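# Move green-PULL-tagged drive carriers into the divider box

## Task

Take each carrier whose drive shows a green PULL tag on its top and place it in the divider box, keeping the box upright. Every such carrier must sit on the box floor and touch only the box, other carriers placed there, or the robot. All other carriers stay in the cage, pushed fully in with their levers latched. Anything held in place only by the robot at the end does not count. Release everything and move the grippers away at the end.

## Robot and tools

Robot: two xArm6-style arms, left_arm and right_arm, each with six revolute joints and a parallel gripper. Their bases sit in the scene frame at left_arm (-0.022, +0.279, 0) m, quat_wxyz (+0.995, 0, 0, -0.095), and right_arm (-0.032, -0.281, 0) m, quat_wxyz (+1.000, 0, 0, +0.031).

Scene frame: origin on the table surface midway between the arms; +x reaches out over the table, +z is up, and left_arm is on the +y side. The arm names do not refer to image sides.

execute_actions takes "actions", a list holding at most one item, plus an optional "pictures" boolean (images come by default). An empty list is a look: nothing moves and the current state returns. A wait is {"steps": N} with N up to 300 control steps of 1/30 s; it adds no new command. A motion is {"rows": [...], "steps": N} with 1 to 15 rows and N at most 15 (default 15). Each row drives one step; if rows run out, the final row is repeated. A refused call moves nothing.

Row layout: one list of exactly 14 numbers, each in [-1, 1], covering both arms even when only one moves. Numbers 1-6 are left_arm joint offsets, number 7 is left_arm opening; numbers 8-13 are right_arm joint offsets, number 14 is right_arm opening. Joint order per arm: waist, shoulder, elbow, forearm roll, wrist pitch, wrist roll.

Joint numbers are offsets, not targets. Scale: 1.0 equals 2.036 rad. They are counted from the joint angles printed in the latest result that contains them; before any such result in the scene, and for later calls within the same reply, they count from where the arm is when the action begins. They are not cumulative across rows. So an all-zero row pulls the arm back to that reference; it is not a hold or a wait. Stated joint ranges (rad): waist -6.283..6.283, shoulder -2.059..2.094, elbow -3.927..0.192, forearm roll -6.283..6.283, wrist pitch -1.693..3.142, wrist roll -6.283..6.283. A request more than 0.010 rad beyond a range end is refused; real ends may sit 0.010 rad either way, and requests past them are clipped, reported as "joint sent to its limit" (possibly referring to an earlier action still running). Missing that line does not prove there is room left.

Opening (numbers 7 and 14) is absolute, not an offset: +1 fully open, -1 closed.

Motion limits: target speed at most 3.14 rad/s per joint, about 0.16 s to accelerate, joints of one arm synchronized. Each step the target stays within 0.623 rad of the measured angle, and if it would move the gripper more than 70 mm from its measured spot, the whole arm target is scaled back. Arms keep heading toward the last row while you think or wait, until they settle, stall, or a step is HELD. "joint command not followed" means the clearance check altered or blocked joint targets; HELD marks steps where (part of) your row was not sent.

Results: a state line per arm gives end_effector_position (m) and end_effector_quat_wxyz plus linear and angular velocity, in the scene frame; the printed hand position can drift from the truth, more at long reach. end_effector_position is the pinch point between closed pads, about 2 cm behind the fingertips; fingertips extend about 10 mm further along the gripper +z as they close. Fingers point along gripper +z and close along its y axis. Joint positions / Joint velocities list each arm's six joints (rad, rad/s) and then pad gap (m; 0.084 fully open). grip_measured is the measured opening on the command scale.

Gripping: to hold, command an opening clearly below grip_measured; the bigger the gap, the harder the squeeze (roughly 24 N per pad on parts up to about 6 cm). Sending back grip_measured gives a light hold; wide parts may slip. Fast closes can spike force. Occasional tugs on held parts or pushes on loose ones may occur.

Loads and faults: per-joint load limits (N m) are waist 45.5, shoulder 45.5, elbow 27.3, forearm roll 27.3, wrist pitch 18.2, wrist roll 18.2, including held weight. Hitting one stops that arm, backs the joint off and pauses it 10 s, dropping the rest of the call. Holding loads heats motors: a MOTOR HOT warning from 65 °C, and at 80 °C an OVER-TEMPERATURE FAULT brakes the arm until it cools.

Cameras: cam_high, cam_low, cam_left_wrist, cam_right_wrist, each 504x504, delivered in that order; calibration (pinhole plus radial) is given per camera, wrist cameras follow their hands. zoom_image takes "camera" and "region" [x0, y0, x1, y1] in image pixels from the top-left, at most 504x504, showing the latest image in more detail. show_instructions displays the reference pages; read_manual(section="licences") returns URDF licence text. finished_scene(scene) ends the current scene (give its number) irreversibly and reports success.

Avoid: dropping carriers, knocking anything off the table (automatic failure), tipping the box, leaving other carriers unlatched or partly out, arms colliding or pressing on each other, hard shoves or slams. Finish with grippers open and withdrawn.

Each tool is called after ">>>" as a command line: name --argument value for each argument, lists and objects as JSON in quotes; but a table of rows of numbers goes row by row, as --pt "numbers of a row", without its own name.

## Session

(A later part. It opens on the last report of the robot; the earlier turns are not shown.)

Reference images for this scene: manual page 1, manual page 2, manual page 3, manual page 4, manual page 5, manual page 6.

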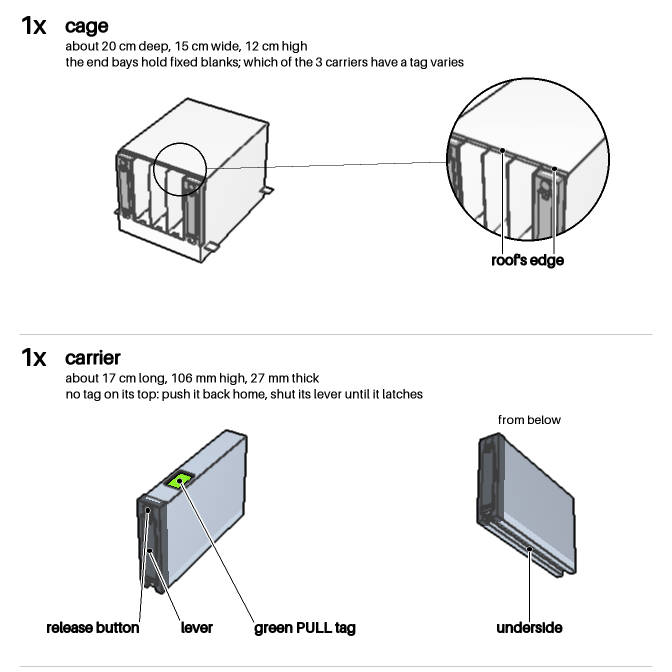

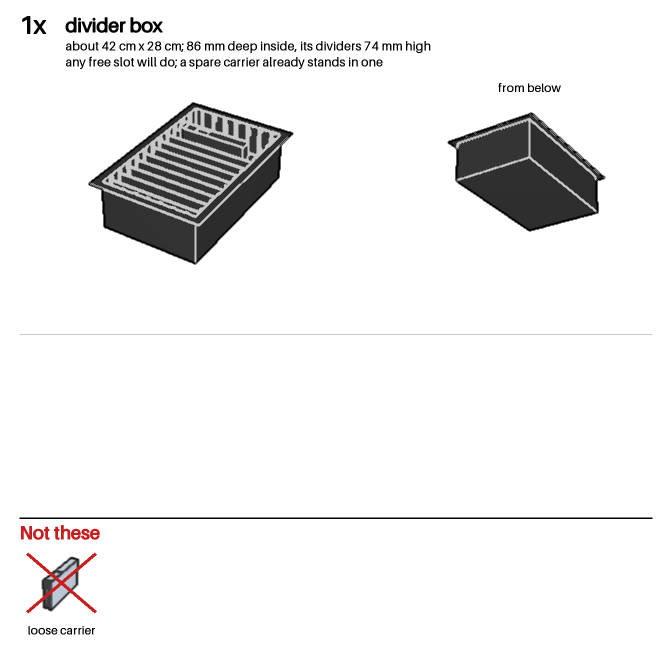

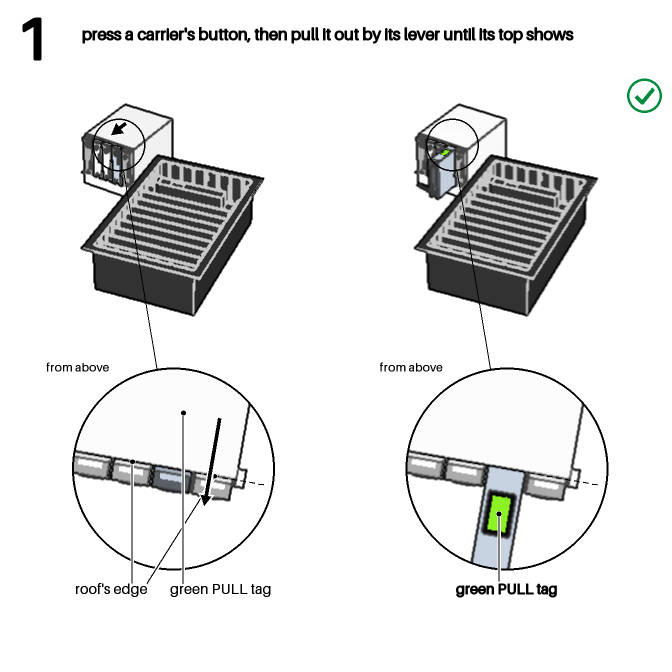

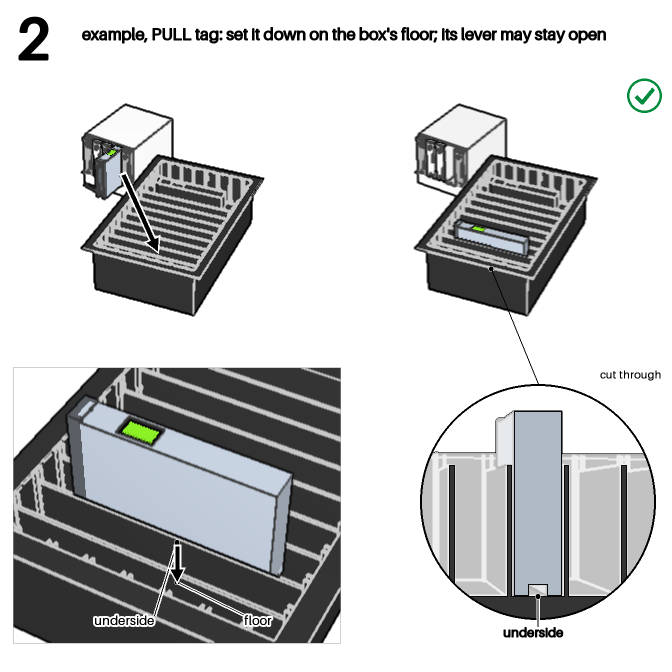

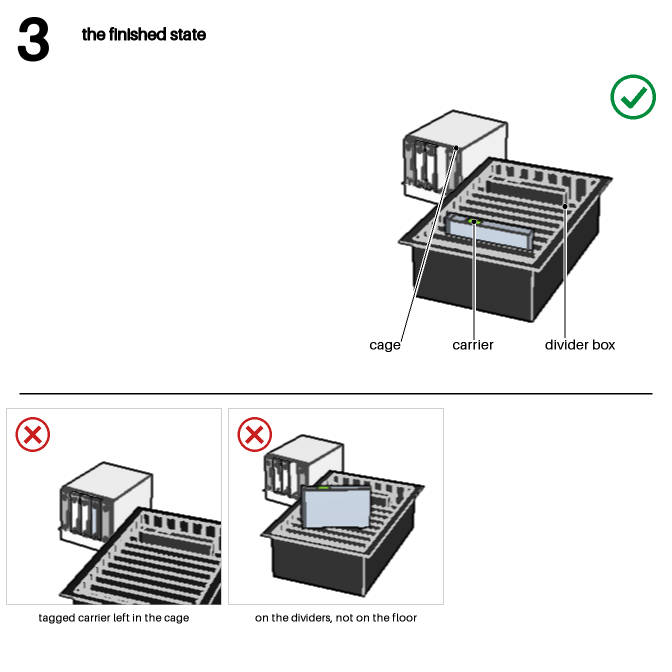

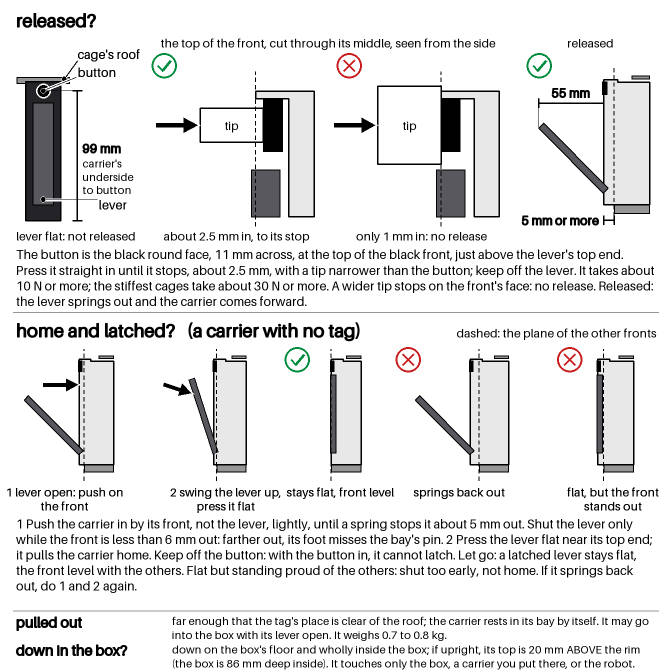

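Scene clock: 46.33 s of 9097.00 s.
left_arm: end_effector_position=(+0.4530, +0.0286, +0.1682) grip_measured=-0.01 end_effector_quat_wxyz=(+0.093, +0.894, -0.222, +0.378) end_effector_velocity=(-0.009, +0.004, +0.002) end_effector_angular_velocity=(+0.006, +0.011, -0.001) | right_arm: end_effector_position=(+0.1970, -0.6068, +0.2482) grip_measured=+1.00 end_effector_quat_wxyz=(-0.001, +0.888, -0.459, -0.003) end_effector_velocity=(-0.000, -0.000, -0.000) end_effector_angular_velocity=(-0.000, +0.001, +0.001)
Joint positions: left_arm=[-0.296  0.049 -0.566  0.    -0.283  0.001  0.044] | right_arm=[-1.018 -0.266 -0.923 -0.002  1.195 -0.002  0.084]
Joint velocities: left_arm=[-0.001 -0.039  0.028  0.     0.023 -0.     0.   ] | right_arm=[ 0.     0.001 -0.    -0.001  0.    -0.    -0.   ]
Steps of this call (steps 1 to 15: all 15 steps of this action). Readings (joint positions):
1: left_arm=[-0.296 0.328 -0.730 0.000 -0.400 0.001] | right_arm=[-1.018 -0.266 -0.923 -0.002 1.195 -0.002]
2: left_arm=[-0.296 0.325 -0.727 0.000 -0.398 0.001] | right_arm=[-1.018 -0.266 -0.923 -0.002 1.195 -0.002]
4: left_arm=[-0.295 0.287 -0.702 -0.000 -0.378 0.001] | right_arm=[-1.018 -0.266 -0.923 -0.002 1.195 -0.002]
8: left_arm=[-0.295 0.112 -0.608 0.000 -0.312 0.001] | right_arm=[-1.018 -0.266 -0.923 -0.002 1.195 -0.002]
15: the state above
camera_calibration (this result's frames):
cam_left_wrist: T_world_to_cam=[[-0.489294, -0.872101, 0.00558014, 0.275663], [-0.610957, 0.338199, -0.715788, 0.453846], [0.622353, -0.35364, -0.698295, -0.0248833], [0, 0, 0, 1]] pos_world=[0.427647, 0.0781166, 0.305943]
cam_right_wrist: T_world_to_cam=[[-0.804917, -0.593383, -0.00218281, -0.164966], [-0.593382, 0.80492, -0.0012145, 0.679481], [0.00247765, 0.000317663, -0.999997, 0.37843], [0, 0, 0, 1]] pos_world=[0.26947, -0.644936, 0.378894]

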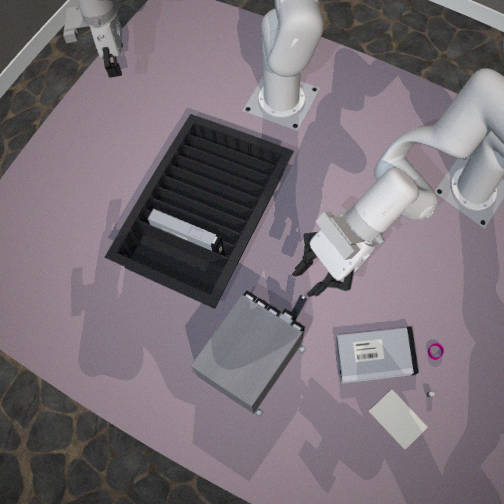

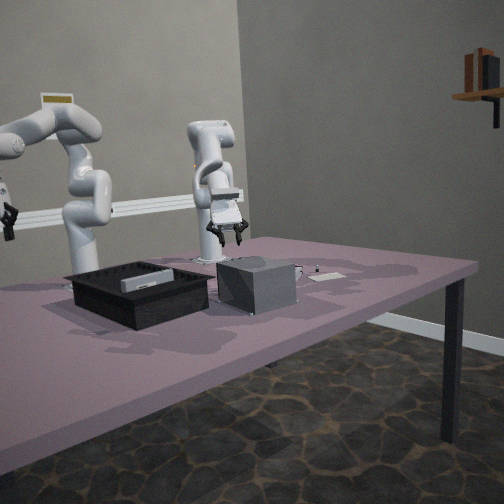

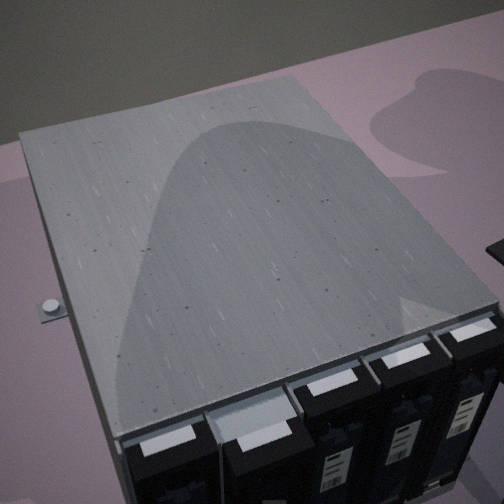

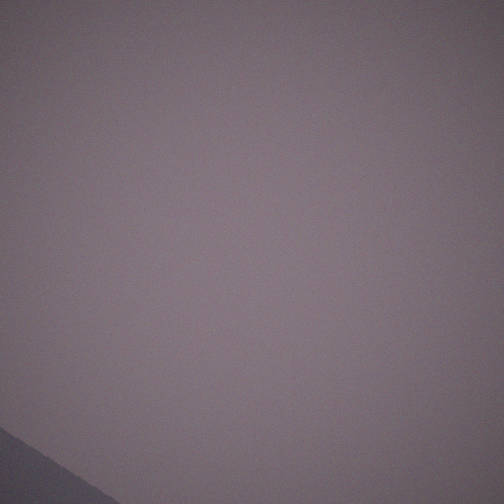

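>>> execute_actions --actions '[{"rows":[[0.004,0,-0.3877,0,0.616,-0.1957,0,0,0,0,0,0,0,1]]}]' --pictures false

>>> execute_actions --actions '[{"steps":30}]' --pictures false

>>> execute_actions --actions '[{"rows":[[0,0.1645,0,0,0,0,0,0,0,0,0,0,0,1]]}]' --pictures false

>>> execute_actions --actions '[{"steps":20}]'

Scene clock: 55.20 s of 9097.00 s.
left_arm: end_effector_position=(+0.5272, -0.0073, +0.2845) grip_measured=-0.01 end_effector_quat_wxyz=(+0.130, +0.921, -0.115, +0.348) end_effector_velocity=(+0.093, -0.040, +0.277) end_effector_angular_velocity=(-0.124, +0.594, +0.416) | right_arm: end_effector_position=(+0.1970, -0.6068, +0.2482) grip_measured=+1.00 end_effector_quat_wxyz=(-0.001, +0.888, -0.459, -0.003) end_effector_velocity=(-0.000, -0.000, -0.000) end_effector_angular_velocity=(-0.001, +0.001, +0.000)
Joint positions: left_arm=[-0.291  0.047 -1.002  0.     0.193 -0.232  0.044] | right_arm=[-1.018 -0.266 -0.923 -0.002  1.195 -0.002  0.084]
Joint velocities: left_arm=[ 0.012  0.005 -1.193 -0.     1.657 -0.558 -0.   ] | right_arm=[-0.001  0.     0.    -0.001 -0.    -0.001  0.   ]
Steps of this call (steps 1 to 15: the robot went on to your last target; steps 16 to 90: nothing new was sent; then 5.37 s passed at rest; steps 91 to 105: all 15 steps of this action). Readings (joint positions):
91: left_arm=[-0.296 0.044 -0.564 0.000 -0.281 0.001] | right_arm=[-1.018 -0.266 -0.923 -0.002 1.195 -0.002]
92: left_arm=[-0.296 0.045 -0.566 0.000 -0.277 -0.001] | right_arm=[-1.018 -0.266 -0.923 -0.002 1.195 -0.002]
94: left_arm=[-0.295 0.046 -0.601 0.000 -0.235 -0.027] | right_arm=[-1.018 -0.266 -0.923 -0.002 1.195 -0.002]
98: left_arm=[-0.293 0.046 -0.753 0.000 -0.093 -0.113] | right_arm=[-1.018 -0.266 -0.923 -0.002 1.195 -0.002]
105: the state above

Scene clock: 56.20 s of 9097.00 s.
left_arm: end_effector_position=(+0.4864, +0.0163, +0.3210) grip_measured=-0.01 end_effector_quat_wxyz=(+0.070, +0.985, -0.040, +0.151) end_effector_velocity=(-0.000, -0.000, -0.000) end_effector_angular_velocity=(+0.000, +0.001, +0.000) | right_arm: end_effector_position=(+0.1970, -0.6068, +0.2482) grip_measured=+1.00 end_effector_quat_wxyz=(-0.001, +0.888, -0.459, -0.003) end_effector_velocity=(-0.000, -0.000, +0.000) end_effector_angular_velocity=(-0.002, +0.000, -0.000)
Joint positions: left_arm=[-0.287  0.049 -1.355  0.     0.971 -0.397  0.044] | right_arm=[-1.018 -0.266 -0.923 -0.002  1.195 -0.002  0.084]
Joint velocities: left_arm=[-0.     0.    -0.    -0.     0.001 -0.001  0.   ] | right_arm=[-0.    -0.001 -0.    -0.001 -0.     0.     0.   ]
Steps of this call (steps 1 to 30: the robot went on to your last target). Readings (joint positions):
1: left_arm=[-0.291 0.048 -1.043 0.000 0.252 -0.251] | right_arm=[-1.018 -0.266 -0.923 -0.002 1.195 -0.002]
2: left_arm=[-0.290 0.048 -1.086 0.000 0.321 -0.271] | right_arm=[-1.018 -0.266 -0.923 -0.002 1.195 -0.002]
4: left_arm=[-0.289 0.048 -1.176 0.000 0.482 -0.312] | right_arm=[-1.018 -0.266 -0.923 -0.002 1.195 -0.002]
8: left_arm=[-0.288 0.047 -1.304 0.000 0.798 -0.371] | right_arm=[-1.018 -0.266 -0.923 -0.002 1.195 -0.002]
30: the state above

Scene clock: 56.70 s of 9097.00 s.
left_arm: end_effector_position=(+0.4790, +0.0201, +0.1578) grip_measured=-0.01 end_effector_quat_wxyz=(+0.010, +0.999, -0.040, +0.022) end_effector_velocity=(-0.068, +0.035, -0.340) end_effector_angular_velocity=(+0.283, +0.546, -0.000) | right_arm: end_effector_position=(+0.1970, -0.6068, +0.2482) grip_measured=+1.00 end_effector_quat_wxyz=(-0.001, +0.888, -0.459, -0.003) end_effector_velocity=(-0.000, -0.000, +0.000) end_effector_angular_velocity=(-0.001, +0.000, +0.001)
Joint positions: left_arm=[-0.287  0.333 -1.354  0.     0.971 -0.397  0.044] | right_arm=[-1.018 -0.266 -0.923 -0.002  1.195 -0.002  0.084]
Joint velocities: left_arm=[-0.     0.576  0.033  0.     0.006 -0.    -0.   ] | right_arm=[-0.    -0.    -0.    -0.001 -0.    -0.001 -0.   ]
Steps of this call (steps 1 to 15: all 15 steps of this action). Readings (joint positions):
1: left_arm=[-0.287 0.049 -1.355 0.000 0.971 -0.397] | right_arm=[-1.018 -0.266 -0.923 -0.002 1.195 -0.002]
2: left_arm=[-0.287 0.052 -1.356 0.000 0.971 -0.397] | right_arm=[-1.018 -0.266 -0.923 -0.002 1.195 -0.002]
4: left_arm=[-0.287 0.082 -1.363 0.000 0.970 -0.397] | right_arm=[-1.018 -0.266 -0.923 -0.002 1.195 -0.002]
8: left_arm=[-0.288 0.181 -1.352 0.000 0.972 -0.397] | right_arm=[-1.018 -0.266 -0.923 -0.002 1.195 -0.002]
15: the state above

Scene clock: 57.37 s of 9097.00 s.
left_arm: end_effector_position=(+0.4740, +0.0227, +0.1300) grip_measured=-0.01 end_effector_quat_wxyz=(-0.000, +0.999, -0.040, +0.000) end_effector_velocity=(-0.001, -0.000, -0.002) end_effector_angular_velocity=(+0.001, +0.002, -0.000) | right_arm: end_effector_position=(+0.1970, -0.6068, +0.2482) grip_measured=+1.00 end_effector_quat_wxyz=(-0.001, +0.888, -0.459, -0.003) end_effector_velocity=(-0.000, +0.000, -0.001) end_effector_angular_velocity=(+0.002, +0.002, -0.001)
Joint positions: left_arm=[-0.287  0.384 -1.355  0.     0.971 -0.397  0.044] | right_arm=[-1.018 -0.266 -0.923 -0.002  1.195 -0.002  0.084]
Joint velocities: left_arm=[-0.001  0.003  0.     0.    -0.    -0.    -0.   ] | right_arm=[-0.     0.001  0.001 -0.     0.     0.001 -0.   ]
Steps of this call (steps 1 to 20: the robot went on to your last target). Readings (joint positions):
1: left_arm=[-0.288 0.351 -1.353 0.000 0.972 -0.397] | right_arm=[-1.018 -0.266 -0.923 -0.002 1.195 -0.002]
2: left_arm=[-0.288 0.363 -1.351 0.000 0.972 -0.397] | right_arm=[-1.018 -0.266 -0.923 -0.002 1.195 -0.002]
4: left_arm=[-0.288 0.375 -1.352 0.000 0.972 -0.397] | right_arm=[-1.018 -0.266 -0.923 -0.002 1.195 -0.002]
8: left_arm=[-0.287 0.380 -1.357 0.000 0.971 -0.397] | right_arm=[-1.018 -0.266 -0.923 -0.002 1.195 -0.002]
20: the state above
camera_calibration (this result's frames):
cam_left_wrist: T_world_to_cam=[[-0.0927468, -0.995444, 0.0221052, 0.0937309], [-0.995684, 0.0927971, 0.00126014, 0.53612], [-0.0033057, -0.0218929, -0.999755, 0.261535], [0, 0, 0, 1]] pos_world=[0.543365, 0.0492792, 0.258723]
cam_right_wrist: T_world_to_cam=[[-0.804918, -0.593383, -0.00218288, -0.164966], [-0.593382, 0.80492, -0.00121463, 0.679481], [0.00247779, 0.000317607, -0.999997, 0.37843], [0, 0, 0, 1]] pos_world=[0.26947, -0.644936, 0.378894]

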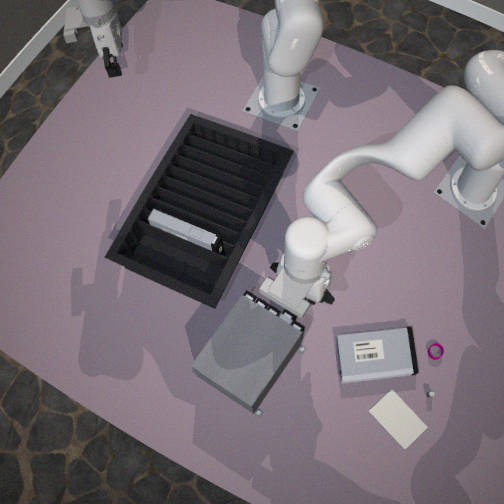

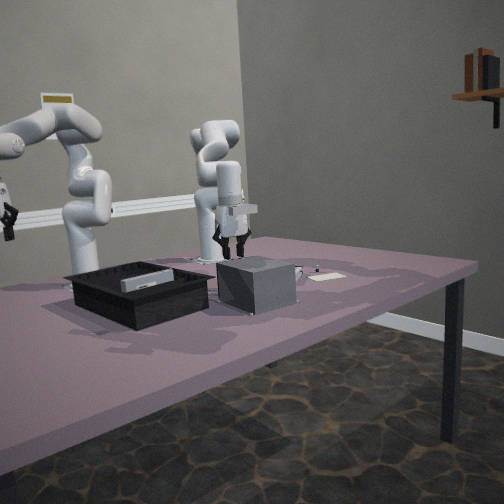

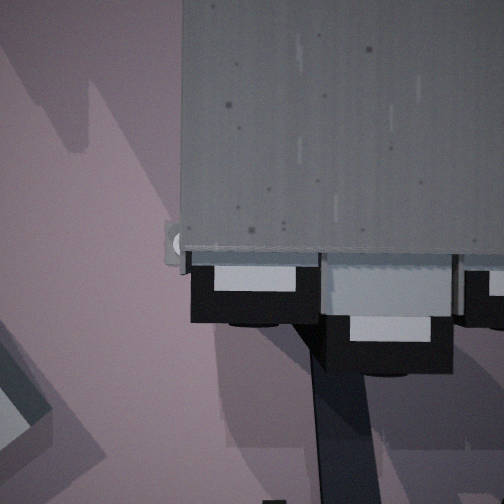

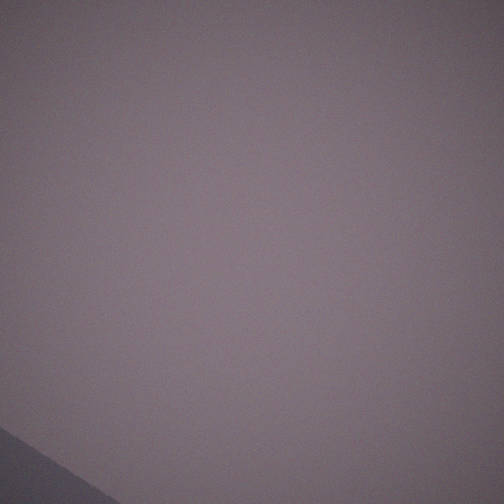

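>>> execute_actions --actions '[{"rows":[[0.0017,0.038,0.0385,0,-0.0765,0.0113,0,0,0,0,0,0,0,1]]}]' --pictures false

>>> execute_actions --actions '[{"steps":10}]' --pictures false

>>> execute_actions --actions '[{"rows":[[0,0,0,0,0,0,-0.4,0,0,0,0,0,0,1],[0,0,0,0,0,0,-0.5,0,0,0,0,0,0,1],[0,0,0,0,0,0,-0.6,0,0,0,0,0,0,1],[0,0,0,0,0,0,-0.7,0,0,0,0,0,0,1],[0,0,0,0,0,0,-0.8,0,0,0,0,0,0,1],[0,0,0,0,0,0,-1,0,0,0,0,0,0,1]]}]' --pictures false

>>> execute_actions --actions '[{"rows":[[-0.0039,-0.0145,0.0222,0,-0.0077,-0.0039,-1,0,0,0,0,0,0,1],[-0.0039,-0.0145,0.0222,0,-0.0077,-0.0039,-1,0,0,0,0,0,0,1],[-0.0039,-0.0145,0.0222,0,-0.0077,-0.0039,-1,0,0,0,0,0,0,1],[-0.0079,-0.029,0.0444,0,-0.0154,-0.0079,-1,0,0,0,0,0,0,1],[-0.0079,-0.029,0.0444,0,-0.0154,-0.0079,-1,0,0,0,0,0,0,1],[-0.0079,-0.029,0.0444,0,-0.0154,-0.0079,-1,0,0,0,0,0,0,1],[-0.0118,-0.0435,0.0667,0,-0.0232,-0.0118,-1,0,0,0,0,0,0,1],[-0.0118,-0.0435,0.0667,0,-0.0232,-0.0118,-1,0,0,0,0,0,0,1],[-0.0118,-0.0435,0.0667,0,-0.0232,-0.0118,-1,0,0,0,0,0,0,1],[-0.0158,-0.058,0.0889,0,-0.0309,-0.0158,-1,0,0,0,0,0,0,1],[-0.0158,-0.058,0.0889,0,-0.0309,-0.0158,-1,0,0,0,0,0,0,1],[-0.0158,-0.058,0.0889,0,-0.0309,-0.0158,-1,0,0,0,0,0,0,1],[-0.0197,-0.0725,0.1111,0,-0.0386,-0.0197,-1,0,0,0,0,0,0,1]]}]' --pictures false

>>> execute_actions --actions '[{"steps":12}]'

Scene clock: 74.00 s of 9097.00 s.
left_arm: end_effector_position=(+0.4711, +0.0263, +0.0704) grip_measured=-0.01 end_effector_quat_wxyz=(+0.001, +0.999, -0.050, +0.002) end_effector_velocity=(-0.004, +0.002, -0.010) end_effector_angular_velocity=(+0.004, +0.007, -0.003) | right_arm: end_effector_position=(+0.1970, -0.6068, +0.2482) grip_measured=+1.00 end_effector_quat_wxyz=(-0.001, +0.888, -0.459, -0.003) end_effector_velocity=(+0.000, +0.000, -0.001) end_effector_angular_velocity=(+0.001, +0.001, +0.001)
Joint positions: left_arm=[-0.284  0.459 -1.28   0.     0.817 -0.374  0.044] | right_arm=[-1.018 -0.266 -0.923 -0.002  1.195 -0.002  0.084]
Joint velocities: left_arm=[ 0.     0.01   0.016  0.    -0.018  0.003 -0.   ] | right_arm=[ 0.001  0.001  0.    -0.     0.     0.    -0.   ]
Steps of this call (steps 1 to 15: the robot went on to your last target; steps 16 to 90: nothing new was sent; then 13.13 s passed at rest; steps 91 to 105: all 15 steps of this action). Readings (joint positions):
91: left_arm=[-0.287 0.384 -1.355 0.000 0.971 -0.397] | right_arm=[-1.018 -0.266 -0.923 -0.002 1.195 -0.002]
92: left_arm=[-0.287 0.385 -1.354 0.000 0.967 -0.396] | right_arm=[-1.018 -0.266 -0.923 -0.002 1.195 -0.002]
94: left_arm=[-0.287 0.400 -1.341 0.000 0.928 -0.391] | right_arm=[-1.018 -0.266 -0.923 -0.002 1.195 -0.002]
98: left_arm=[-0.284 0.453 -1.283 0.000 0.844 -0.378] | right_arm=[-1.018 -0.266 -0.923 -0.002 1.195 -0.002]
105: the state above

Scene clock: 74.33 s of 9097.00 s.
left_arm: end_effector_position=(+0.4700, +0.0269, +0.0684) grip_measured=-0.01 end_effector_quat_wxyz=(+0.000, +0.999, -0.050, +0.000) end_effector_velocity=(-0.000, +0.000, -0.001) end_effector_angular_velocity=(+0.001, +0.002, -0.001) | right_arm: end_effector_position=(+0.1970, -0.6068, +0.2482) grip_measured=+1.00 end_effector_quat_wxyz=(-0.001, +0.888, -0.459, -0.003) end_effector_velocity=(+0.000, +0.000, -0.000) end_effector_angular_velocity=(+0.001, -0.000, +0.001)
Joint positions: left_arm=[-0.284  0.461 -1.277  0.     0.815 -0.374  0.044] | right_arm=[-1.018 -0.266 -0.923 -0.002  1.195 -0.002  0.084]
Joint velocities: left_arm=[ 0.     0.001  0.001 -0.    -0.     0.001  0.   ] | right_arm=[ 0.001  0.001 -0.     0.001 -0.    -0.    -0.   ]
Steps of this call (steps 1 to 10: the robot went on to your last target). Readings (joint positions):
1: left_arm=[-0.284 0.460 -1.279 0.000 0.816 -0.374] | right_arm=[-1.018 -0.266 -0.923 -0.002 1.195 -0.002]
2: left_arm=[-0.284 0.460 -1.279 0.000 0.816 -0.374] | right_arm=[-1.018 -0.266 -0.923 -0.002 1.195 -0.002]
4: left_arm=[-0.284 0.461 -1.278 0.000 0.816 -0.374] | right_arm=[-1.018 -0.266 -0.923 -0.002 1.195 -0.002]
8: left_arm=[-0.284 0.461 -1.277 0.000 0.815 -0.374] | right_arm=[-1.018 -0.266 -0.923 -0.002 1.195 -0.002]
10: the state above

Scene clock: 74.83 s of 9097.00 s.
left_arm: end_effector_position=(+0.4699, +0.0265, +0.0684) grip_measured=-0.64 end_effector_quat_wxyz=(+0.000, +0.999, -0.050, +0.000) end_effector_velocity=(-0.000, +0.001, -0.001) end_effector_angular_velocity=(+0.001, +0.002, +0.001) | right_arm: end_effector_position=(+0.1970, -0.6068, +0.2482) grip_measured=+1.00 end_effector_quat_wxyz=(-0.001, +0.888, -0.459, -0.003) end_effector_velocity=(-0.000, +0.000, -0.000) end_effector_angular_velocity=(+0.000, +0.001, +0.001)
Joint positions: left_arm=[-0.285  0.461 -1.277  0.     0.815 -0.374  0.016] | right_arm=[-1.018 -0.266 -0.923 -0.002  1.195 -0.002  0.084]
Joint velocities: left_arm=[0.001 0.001 0.001 0.    0.    0.    0.   ] | right_arm=[ 0.     0.     0.001 -0.001 -0.    -0.     0.   ]
Steps of this call (steps 1 to 15: all 15 steps of this action). Readings (joint positions):
1: left_arm=[-0.284 0.461 -1.277 0.000 0.815 -0.374] | right_arm=[-1.018 -0.266 -0.923 -0.002 1.195 -0.002]
2: left_arm=[-0.284 0.461 -1.277 0.000 0.815 -0.374] | right_arm=[-1.018 -0.266 -0.923 -0.002 1.195 -0.002]
4: left_arm=[-0.284 0.461 -1.277 0.000 0.815 -0.374] | right_arm=[-1.018 -0.266 -0.923 -0.002 1.195 -0.002]
8: left_arm=[-0.285 0.461 -1.277 -0.000 0.815 -0.374] | right_arm=[-1.018 -0.266 -0.923 -0.002 1.195 -0.002]
15: the state above

Scene clock: 75.33 s of 9097.00 s.
left_arm: end_effector_position=(+0.4279, +0.0305, +0.0686) grip_measured=-0.64 end_effector_quat_wxyz=(+0.000, +0.999, -0.050, +0.000) end_effector_velocity=(-0.114, +0.012, +0.002) end_effector_angular_velocity=(-0.006, -0.009, -0.002) | right_arm: end_effector_position=(+0.1970, -0.6068, +0.2482) grip_measured=+1.00 end_effector_quat_wxyz=(-0.001, +0.888, -0.459, -0.003) end_effector_velocity=(+0.000, +0.000, +0.001) end_effector_angular_velocity=(-0.001, -0.001, -0.002)
Joint positions: left_arm=[-0.315  0.347 -1.102  0.     0.755 -0.405  0.016] | right_arm=[-1.018 -0.266 -0.923 -0.002  1.195 -0.002  0.084]
Joint velocities: left_arm=[-0.086 -0.313  0.467 -0.001 -0.165 -0.083 -0.   ] | right_arm=[ 0.    -0.001  0.     0.001  0.     0.002 -0.   ]
Steps of this call (steps 1 to 15: all 15 steps of this action). Readings (joint positions):
1: left_arm=[-0.285 0.461 -1.277 0.000 0.815 -0.374] | right_arm=[-1.018 -0.266 -0.923 -0.002 1.195 -0.002]
2: left_arm=[-0.285 0.460 -1.275 0.000 0.814 -0.374] | right_arm=[-1.018 -0.266 -0.923 -0.002 1.195 -0.002]
4: left_arm=[-0.287 0.448 -1.258 0.000 0.807 -0.378] | right_arm=[-1.018 -0.266 -0.923 -0.002 1.195 -0.002]
8: left_arm=[-0.297 0.415 -1.206 0.000 0.791 -0.387] | right_arm=[-1.018 -0.266 -0.923 -0.002 1.195 -0.002]
15: the state above

Scene clock: 75.73 s of 9097.00 s.
left_arm: end_effector_position=(+0.4157, +0.0319, +0.0686) grip_measured=-0.64 end_effector_quat_wxyz=(+0.000, +0.999, -0.050, +0.001) end_effector_velocity=(-0.002, +0.000, +0.000) end_effector_angular_velocity=(+0.000, +0.001, +0.001) | right_arm: end_effector_position=(+0.1970, -0.6068, +0.2482) grip_measured=+1.00 end_effector_quat_wxyz=(-0.001, +0.888, -0.459, -0.003) end_effector_velocity=(-0.000, -0.000, +0.001) end_effector_angular_velocity=(-0.002, -0.001, -0.002)
Joint positions: left_arm=[-0.325  0.314 -1.052  0.     0.737 -0.414  0.016] | right_arm=[-1.018 -0.266 -0.923 -0.002  1.195 -0.002  0.084]
Joint velocities: left_arm=[-0.002 -0.005  0.008 -0.    -0.002 -0.002  0.   ] | right_arm=[-0.002 -0.002 -0.    -0.    -0.     0.001  0.   ]
Steps of this call (steps 1 to 12: the robot went on to your last target). Readings (joint positions):
1: left_arm=[-0.318 0.337 -1.088 0.000 0.750 -0.407] | right_arm=[-1.018 -0.266 -0.923 -0.002 1.195 -0.002]
2: left_arm=[-0.320 0.330 -1.076 0.000 0.746 -0.409] | right_arm=[-1.018 -0.266 -0.923 -0.002 1.195 -0.002]
4: left_arm=[-0.323 0.321 -1.062 0.000 0.741 -0.412] | right_arm=[-1.018 -0.266 -0.923 -0.002 1.195 -0.002]
8: left_arm=[-0.324 0.315 -1.054 0.000 0.737 -0.413] | right_arm=[-1.018 -0.266 -0.923 -0.002 1.195 -0.002]
12: the state above
camera_calibration (this result's frames):
cam_left_wrist: T_world_to_cam=[[-0.11277, -0.993357, 0.022897, 0.106988], [-0.993618, 0.112798, -0.0000641176, 0.475834], [-0.00251904, -0.0227581, -0.999738, 0.199784], [0, 0, 0, 1]] pos_world=[0.485365, 0.0571514, 0.197312]
cam_right_wrist: T_world_to_cam=[[-0.804917, -0.593383, -0.00218264, -0.164966], [-0.593382, 0.80492, -0.00121467, 0.679481], [0.00247762, 0.000317435, -0.999997, 0.37843], [0, 0, 0, 1]] pos_world=[0.26947, -0.644936, 0.378894]

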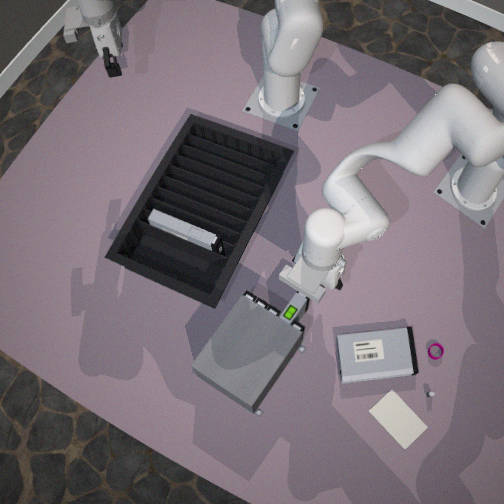

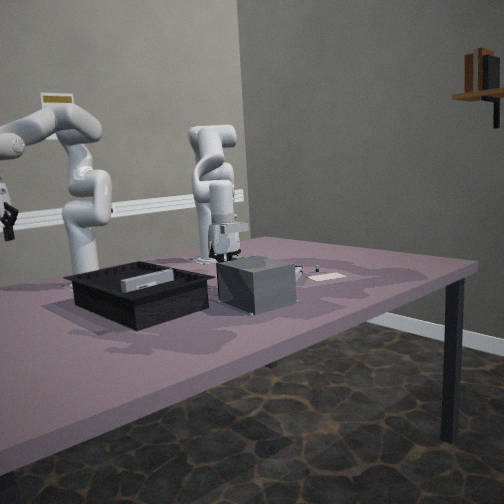

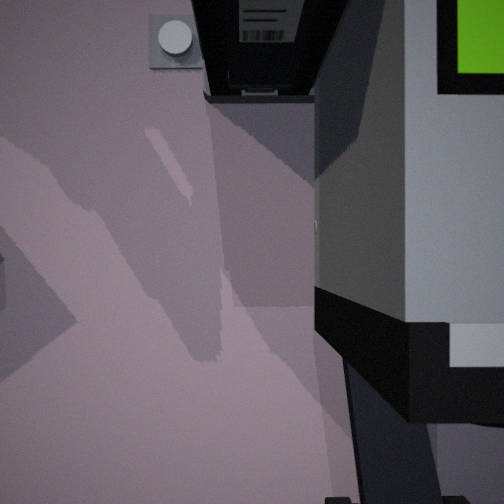

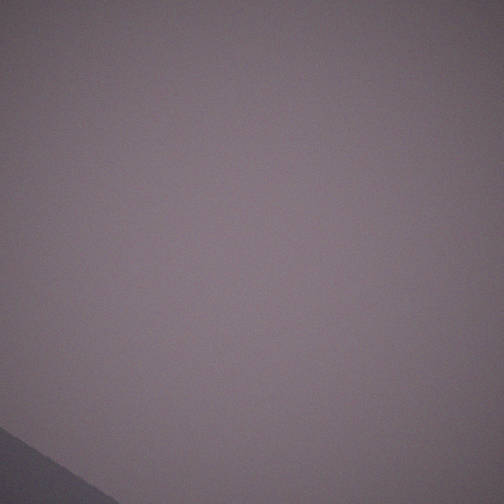

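>>> execute_actions --actions '[{"rows":[[-0.0066,-0.0228,0.0335,0,-0.0107,-0.0066,-1,0,0,0,0,0,0,1]]}]' --pictures false

>>> execute_actions --actions '[{"rows":[[0,0,0,0,0,0,0.2,0,0,0,0,0,0,1]],"steps":8}]' --pictures false

>>> execute_actions --actions '[{"rows":[[0,-0.0751,-0.0461,0,0.1217,0,0.2,0,0,0,0,0,0,1]]}]' --pictures false

>>> execute_actions --actions '[{"steps":8}]' --pictures false

>>> execute_actions --actions '[{"rows":[[0.037,0.1615,-0.2243,0,0.0627,0.037,0.2,0,0,0,0,0,0,1]]}]' --pictures false

>>> execute_actions --actions '[{"steps":15}]'

Scene clock: 90.23 s of 9097.00 s.
left_arm: end_effector_position=(+0.3987, +0.0340, +0.0688) grip_measured=-0.64 end_effector_quat_wxyz=(+0.001, +0.999, -0.050, +0.001) end_effector_velocity=(-0.001, +0.000, +0.000) end_effector_angular_velocity=(-0.000, -0.001, +0.001) | right_arm: end_effector_position=(+0.1970, -0.6068, +0.2482) grip_measured=+1.00 end_effector_quat_wxyz=(-0.001, +0.888, -0.459, -0.003) end_effector_velocity=(+0.000, -0.000, +0.000) end_effector_angular_velocity=(+0.000, -0.001, -0.000)
Joint positions: left_arm=[-0.338  0.268 -0.985  0.     0.715 -0.427  0.016] | right_arm=[-1.018 -0.266 -0.923 -0.002  1.195 -0.002  0.084]
Joint velocities: left_arm=[-0.001 -0.005  0.006 -0.    -0.002 -0.002  0.   ] | right_arm=[-0.     0.    -0.001  0.001  0.    -0.     0.   ]
Steps of this call (steps 1 to 30: the robot went on to your last target; steps 31 to 90: nothing new was sent; then 11.00 s passed at rest; steps 91 to 105: all 15 steps of this action). Readings (joint positions):
91: left_arm=[-0.325 0.313 -1.051 0.000 0.737 -0.414] | right_arm=[-1.018 -0.266 -0.923 -0.002 1.195 -0.002]
92: left_arm=[-0.325 0.312 -1.048 0.000 0.735 -0.415] | right_arm=[-1.018 -0.266 -0.923 -0.002 1.195 -0.002]
94: left_arm=[-0.330 0.295 -1.025 0.000 0.727 -0.419] | right_arm=[-1.018 -0.266 -0.923 -0.002 1.195 -0.002]
98: left_arm=[-0.337 0.273 -0.992 0.000 0.718 -0.425] | right_arm=[-1.018 -0.266 -0.923 -0.002 1.195 -0.002]
105: the state above

Scene clock: 90.50 s of 9097.00 s.
left_arm: end_effector_position=(+0.3979, +0.0347, +0.0681) grip_measured=+0.18 end_effector_quat_wxyz=(-0.000, +0.999, -0.050, +0.000) end_effector_velocity=(+0.008, -0.006, +0.008) end_effector_angular_velocity=(-0.015, -0.025, -0.004) | right_arm: end_effector_position=(+0.1970, -0.6068, +0.2482) grip_measured=+1.00 end_effector_quat_wxyz=(-0.001, +0.888, -0.459, -0.003) end_effector_velocity=(-0.001, -0.000, +0.000) end_effector_angular_velocity=(-0.002, +0.000, +0.001)
Joint positions: left_arm=[-0.337  0.268 -0.984  0.     0.716 -0.427  0.052] | right_arm=[-1.018 -0.266 -0.923 -0.002  1.195 -0.002  0.084]
Joint velocities: left_arm=[-0.002 -0.003 -0.016 -0.    -0.009  0.002  0.007] | right_arm=[-0.001 -0.002  0.001 -0.001 -0.    -0.001 -0.   ]
Steps of this call (steps 1 to 8: all 8 steps of this action). Readings (joint positions):
1: left_arm=[-0.338 0.268 -0.985 0.000 0.715 -0.427] | right_arm=[-1.018 -0.266 -0.923 -0.002 1.195 -0.002]
2: left_arm=[-0.338 0.268 -0.985 0.000 0.716 -0.427] | right_arm=[-1.018 -0.266 -0.923 -0.002 1.195 -0.002]
4: left_arm=[-0.337 0.268 -0.982 0.000 0.717 -0.427] | right_arm=[-1.018 -0.266 -0.923 -0.002 1.195 -0.002]
8: the state above

Scene clock: 91.00 s of 9097.00 s.
left_arm: end_effector_position=(+0.3981, +0.0346, +0.1571) grip_measured=+0.19 end_effector_quat_wxyz=(-0.001, +0.999, -0.050, -0.001) end_effector_velocity=(-0.012, +0.007, +0.002) end_effector_angular_velocity=(+0.024, +0.041, +0.001) | right_arm: end_effector_position=(+0.1970, -0.6068, +0.2482) grip_measured=+1.00 end_effector_quat_wxyz=(-0.001, +0.888, -0.459, -0.003) end_effector_velocity=(-0.000, -0.000, -0.000) end_effector_angular_velocity=(-0.000, +0.001, +0.000)
Joint positions: left_arm=[-0.337  0.119 -1.074  0.     0.959 -0.427  0.052] | right_arm=[-1.018 -0.266 -0.923 -0.002  1.195 -0.002  0.084]
Joint velocities: left_arm=[-0.    -0.014 -0.001 -0.     0.062 -0.001 -0.   ] | right_arm=[ 0.     0.     0.    -0.001  0.     0.     0.   ]
Steps of this call (steps 1 to 15: all 15 steps of this action). Readings (joint positions):
1: left_arm=[-0.338 0.268 -0.985 0.000 0.716 -0.427] | right_arm=[-1.018 -0.266 -0.923 -0.002 1.195 -0.002]
2: left_arm=[-0.338 0.266 -0.985 0.000 0.719 -0.427] | right_arm=[-1.018 -0.266 -0.923 -0.002 1.195 -0.002]
4: left_arm=[-0.338 0.245 -0.995 0.000 0.760 -0.427] | right_arm=[-1.018 -0.266 -0.923 -0.002 1.195 -0.002]
8: left_arm=[-0.337 0.158 -1.055 0.000 0.888 -0.427] | right_arm=[-1.018 -0.266 -0.923 -0.002 1.195 -0.002]
15: the state above

Scene clock: 91.27 s of 9097.00 s.
left_arm: end_effector_position=(+0.3984, +0.0344, +0.1593) grip_measured=+0.19 end_effector_quat_wxyz=(-0.000, +0.999, -0.050, -0.001) end_effector_velocity=(+0.001, -0.001, +0.004) end_effector_angular_velocity=(-0.003, -0.005, -0.001) | right_arm: end_effector_position=(+0.1970, -0.6068, +0.2482) grip_measured=+1.00 end_effector_quat_wxyz=(-0.001, +0.888, -0.459, -0.003) end_effector_velocity=(+0.000, +0.000, +0.000) end_effector_angular_velocity=(-0.000, -0.001, +0.000)
Joint positions: left_arm=[-0.337  0.116 -1.077  0.     0.963 -0.427  0.052] | right_arm=[-1.018 -0.266 -0.923 -0.002  1.195 -0.002  0.084]
Joint velocities: left_arm=[-0.    -0.004 -0.005 -0.     0.003  0.    -0.   ] | right_arm=[ 0.    -0.001  0.     0.     0.    -0.     0.   ]
Steps of this call (steps 1 to 8: the robot went on to your last target). Readings (joint positions):
1: left_arm=[-0.337 0.118 -1.075 0.000 0.960 -0.427] | right_arm=[-1.018 -0.266 -0.923 -0.002 1.195 -0.002]
2: left_arm=[-0.337 0.118 -1.075 0.000 0.961 -0.427] | right_arm=[-1.018 -0.266 -0.923 -0.002 1.195 -0.002]
4: left_arm=[-0.337 0.117 -1.076 0.000 0.963 -0.427] | right_arm=[-1.018 -0.266 -0.923 -0.002 1.195 -0.002]
8: the state above

Scene clock: 91.77 s of 9097.00 s.
left_arm: end_effector_position=(+0.5005, +0.0241, +0.1586) grip_measured=+0.19 end_effector_quat_wxyz=(-0.001, +0.999, -0.050, -0.002) end_effector_velocity=(+0.041, -0.006, +0.002) end_effector_angular_velocity=(-0.003, -0.005, -0.014) | right_arm: end_effector_position=(+0.1970, -0.6068, +0.2482) grip_measured=+1.00 end_effector_quat_wxyz=(-0.001, +0.888, -0.459, -0.003) end_effector_velocity=(+0.000, +0.000, -0.001) end_effector_angular_velocity=(+0.002, +0.000, -0.001)
Joint positions: left_arm=[-0.264  0.433 -1.515  0.     1.086 -0.355  0.052] | right_arm=[-1.018 -0.266 -0.923 -0.002  1.195 -0.002  0.084]
Joint velocities: left_arm=[ 0.022  0.134 -0.206 -0.001  0.066  0.037  0.   ] | right_arm=[ 0.     0.001  0.     0.001  0.     0.001 -0.   ]
Steps of this call (steps 1 to 15: all 15 steps of this action). Readings (joint positions):
1: left_arm=[-0.337 0.116 -1.078 0.000 0.963 -0.427] | right_arm=[-1.018 -0.266 -0.923 -0.002 1.195 -0.002]
2: left_arm=[-0.337 0.118 -1.081 0.000 0.965 -0.427] | right_arm=[-1.018 -0.266 -0.923 -0.002 1.195 -0.002]
4: left_arm=[-0.331 0.146 -1.119 0.000 0.977 -0.420] | right_arm=[-1.018 -0.266 -0.923 -0.002 1.195 -0.002]
8: left_arm=[-0.298 0.288 -1.317 0.000 1.029 -0.388] | right_arm=[-1.018 -0.266 -0.923 -0.002 1.195 -0.002]
15: the state above

Scene clock: 92.27 s of 9097.00 s.
left_arm: end_effector_position=(+0.5045, +0.0235, +0.1594) grip_measured=+0.19 end_effector_quat_wxyz=(-0.000, +0.999, -0.050, -0.001) end_effector_velocity=(+0.000, +0.000, -0.000) end_effector_angular_velocity=(+0.000, +0.000, -0.001) | right_arm: end_effector_position=(+0.1970, -0.6068, +0.2482) grip_measured=+1.00 end_effector_quat_wxyz=(-0.001, +0.888, -0.459, -0.003) end_effector_velocity=(+0.000, +0.000, +0.000) end_effector_angular_velocity=(-0.000, -0.001, +0.001)
Joint positions: left_arm=[-0.262  0.444 -1.534  0.     1.091 -0.352  0.052] | right_arm=[-1.018 -0.266 -0.923 -0.002  1.195 -0.002  0.084]
Joint velocities: left_arm=[ 0.001  0.002 -0.002  0.     0.     0.001  0.   ] | right_arm=[ 0.001 -0.001  0.001  0.    -0.    -0.     0.   ]
Steps of this call (steps 1 to 15: the robot went on to your last target). Readings (joint positions):
1: left_arm=[-0.264 0.436 -1.521 0.000 1.087 -0.354] | right_arm=[-1.018 -0.266 -0.923 -0.002 1.195 -0.002]
2: left_arm=[-0.264 0.439 -1.525 0.000 1.089 -0.353] | right_arm=[-1.018 -0.266 -0.923 -0.002 1.195 -0.002]
4: left_arm=[-0.263 0.441 -1.529 0.000 1.090 -0.353] | right_arm=[-1.018 -0.266 -0.923 -0.002 1.195 -0.002]
8: left_arm=[-0.263 0.443 -1.533 0.000 1.091 -0.352] | right_arm=[-1.018 -0.266 -0.923 -0.002 1.195 -0.002]
15: the state above
camera_calibration (this result's frames):
cam_left_wrist: T_world_to_cam=[[-0.112261, -0.993444, 0.0215917, 0.106601], [-0.993664, 0.112353, 0.00310801, 0.564599], [-0.00551353, -0.021106, -0.999762, 0.292065], [0, 0, 0, 1]] pos_world=[0.574599, 0.0486324, 0.287939]
cam_right_wrist: T_world_to_cam=[[-0.804918, -0.593383, -0.00218274, -0.164966], [-0.593381, 0.804921, -0.00121432, 0.679481], [0.00247748, 0.000317769, -0.999997, 0.37843], [0, 0, 0, 1]] pos_world=[0.26947, -0.644936, 0.378894]

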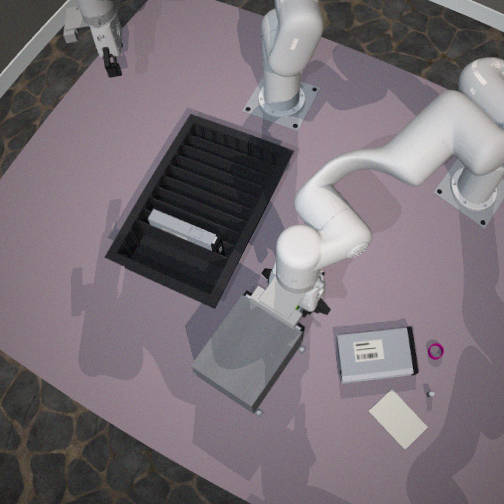

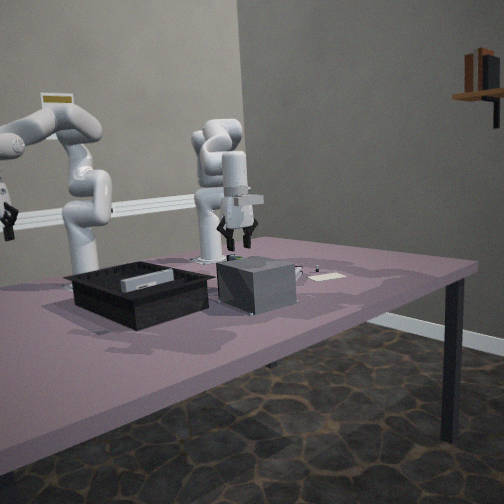

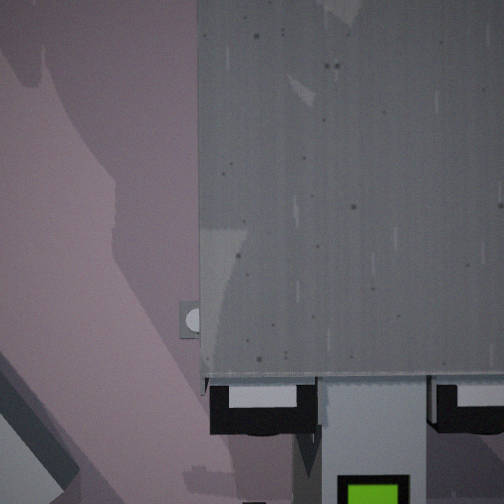

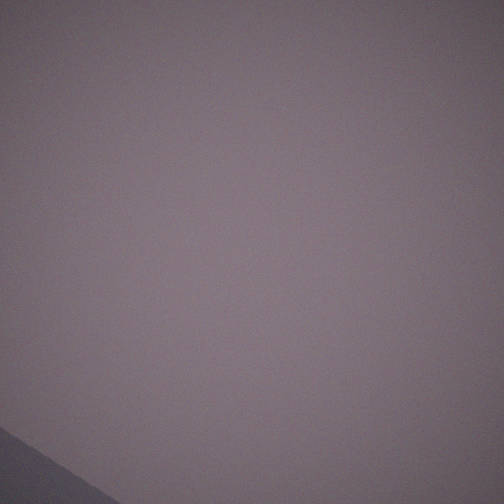

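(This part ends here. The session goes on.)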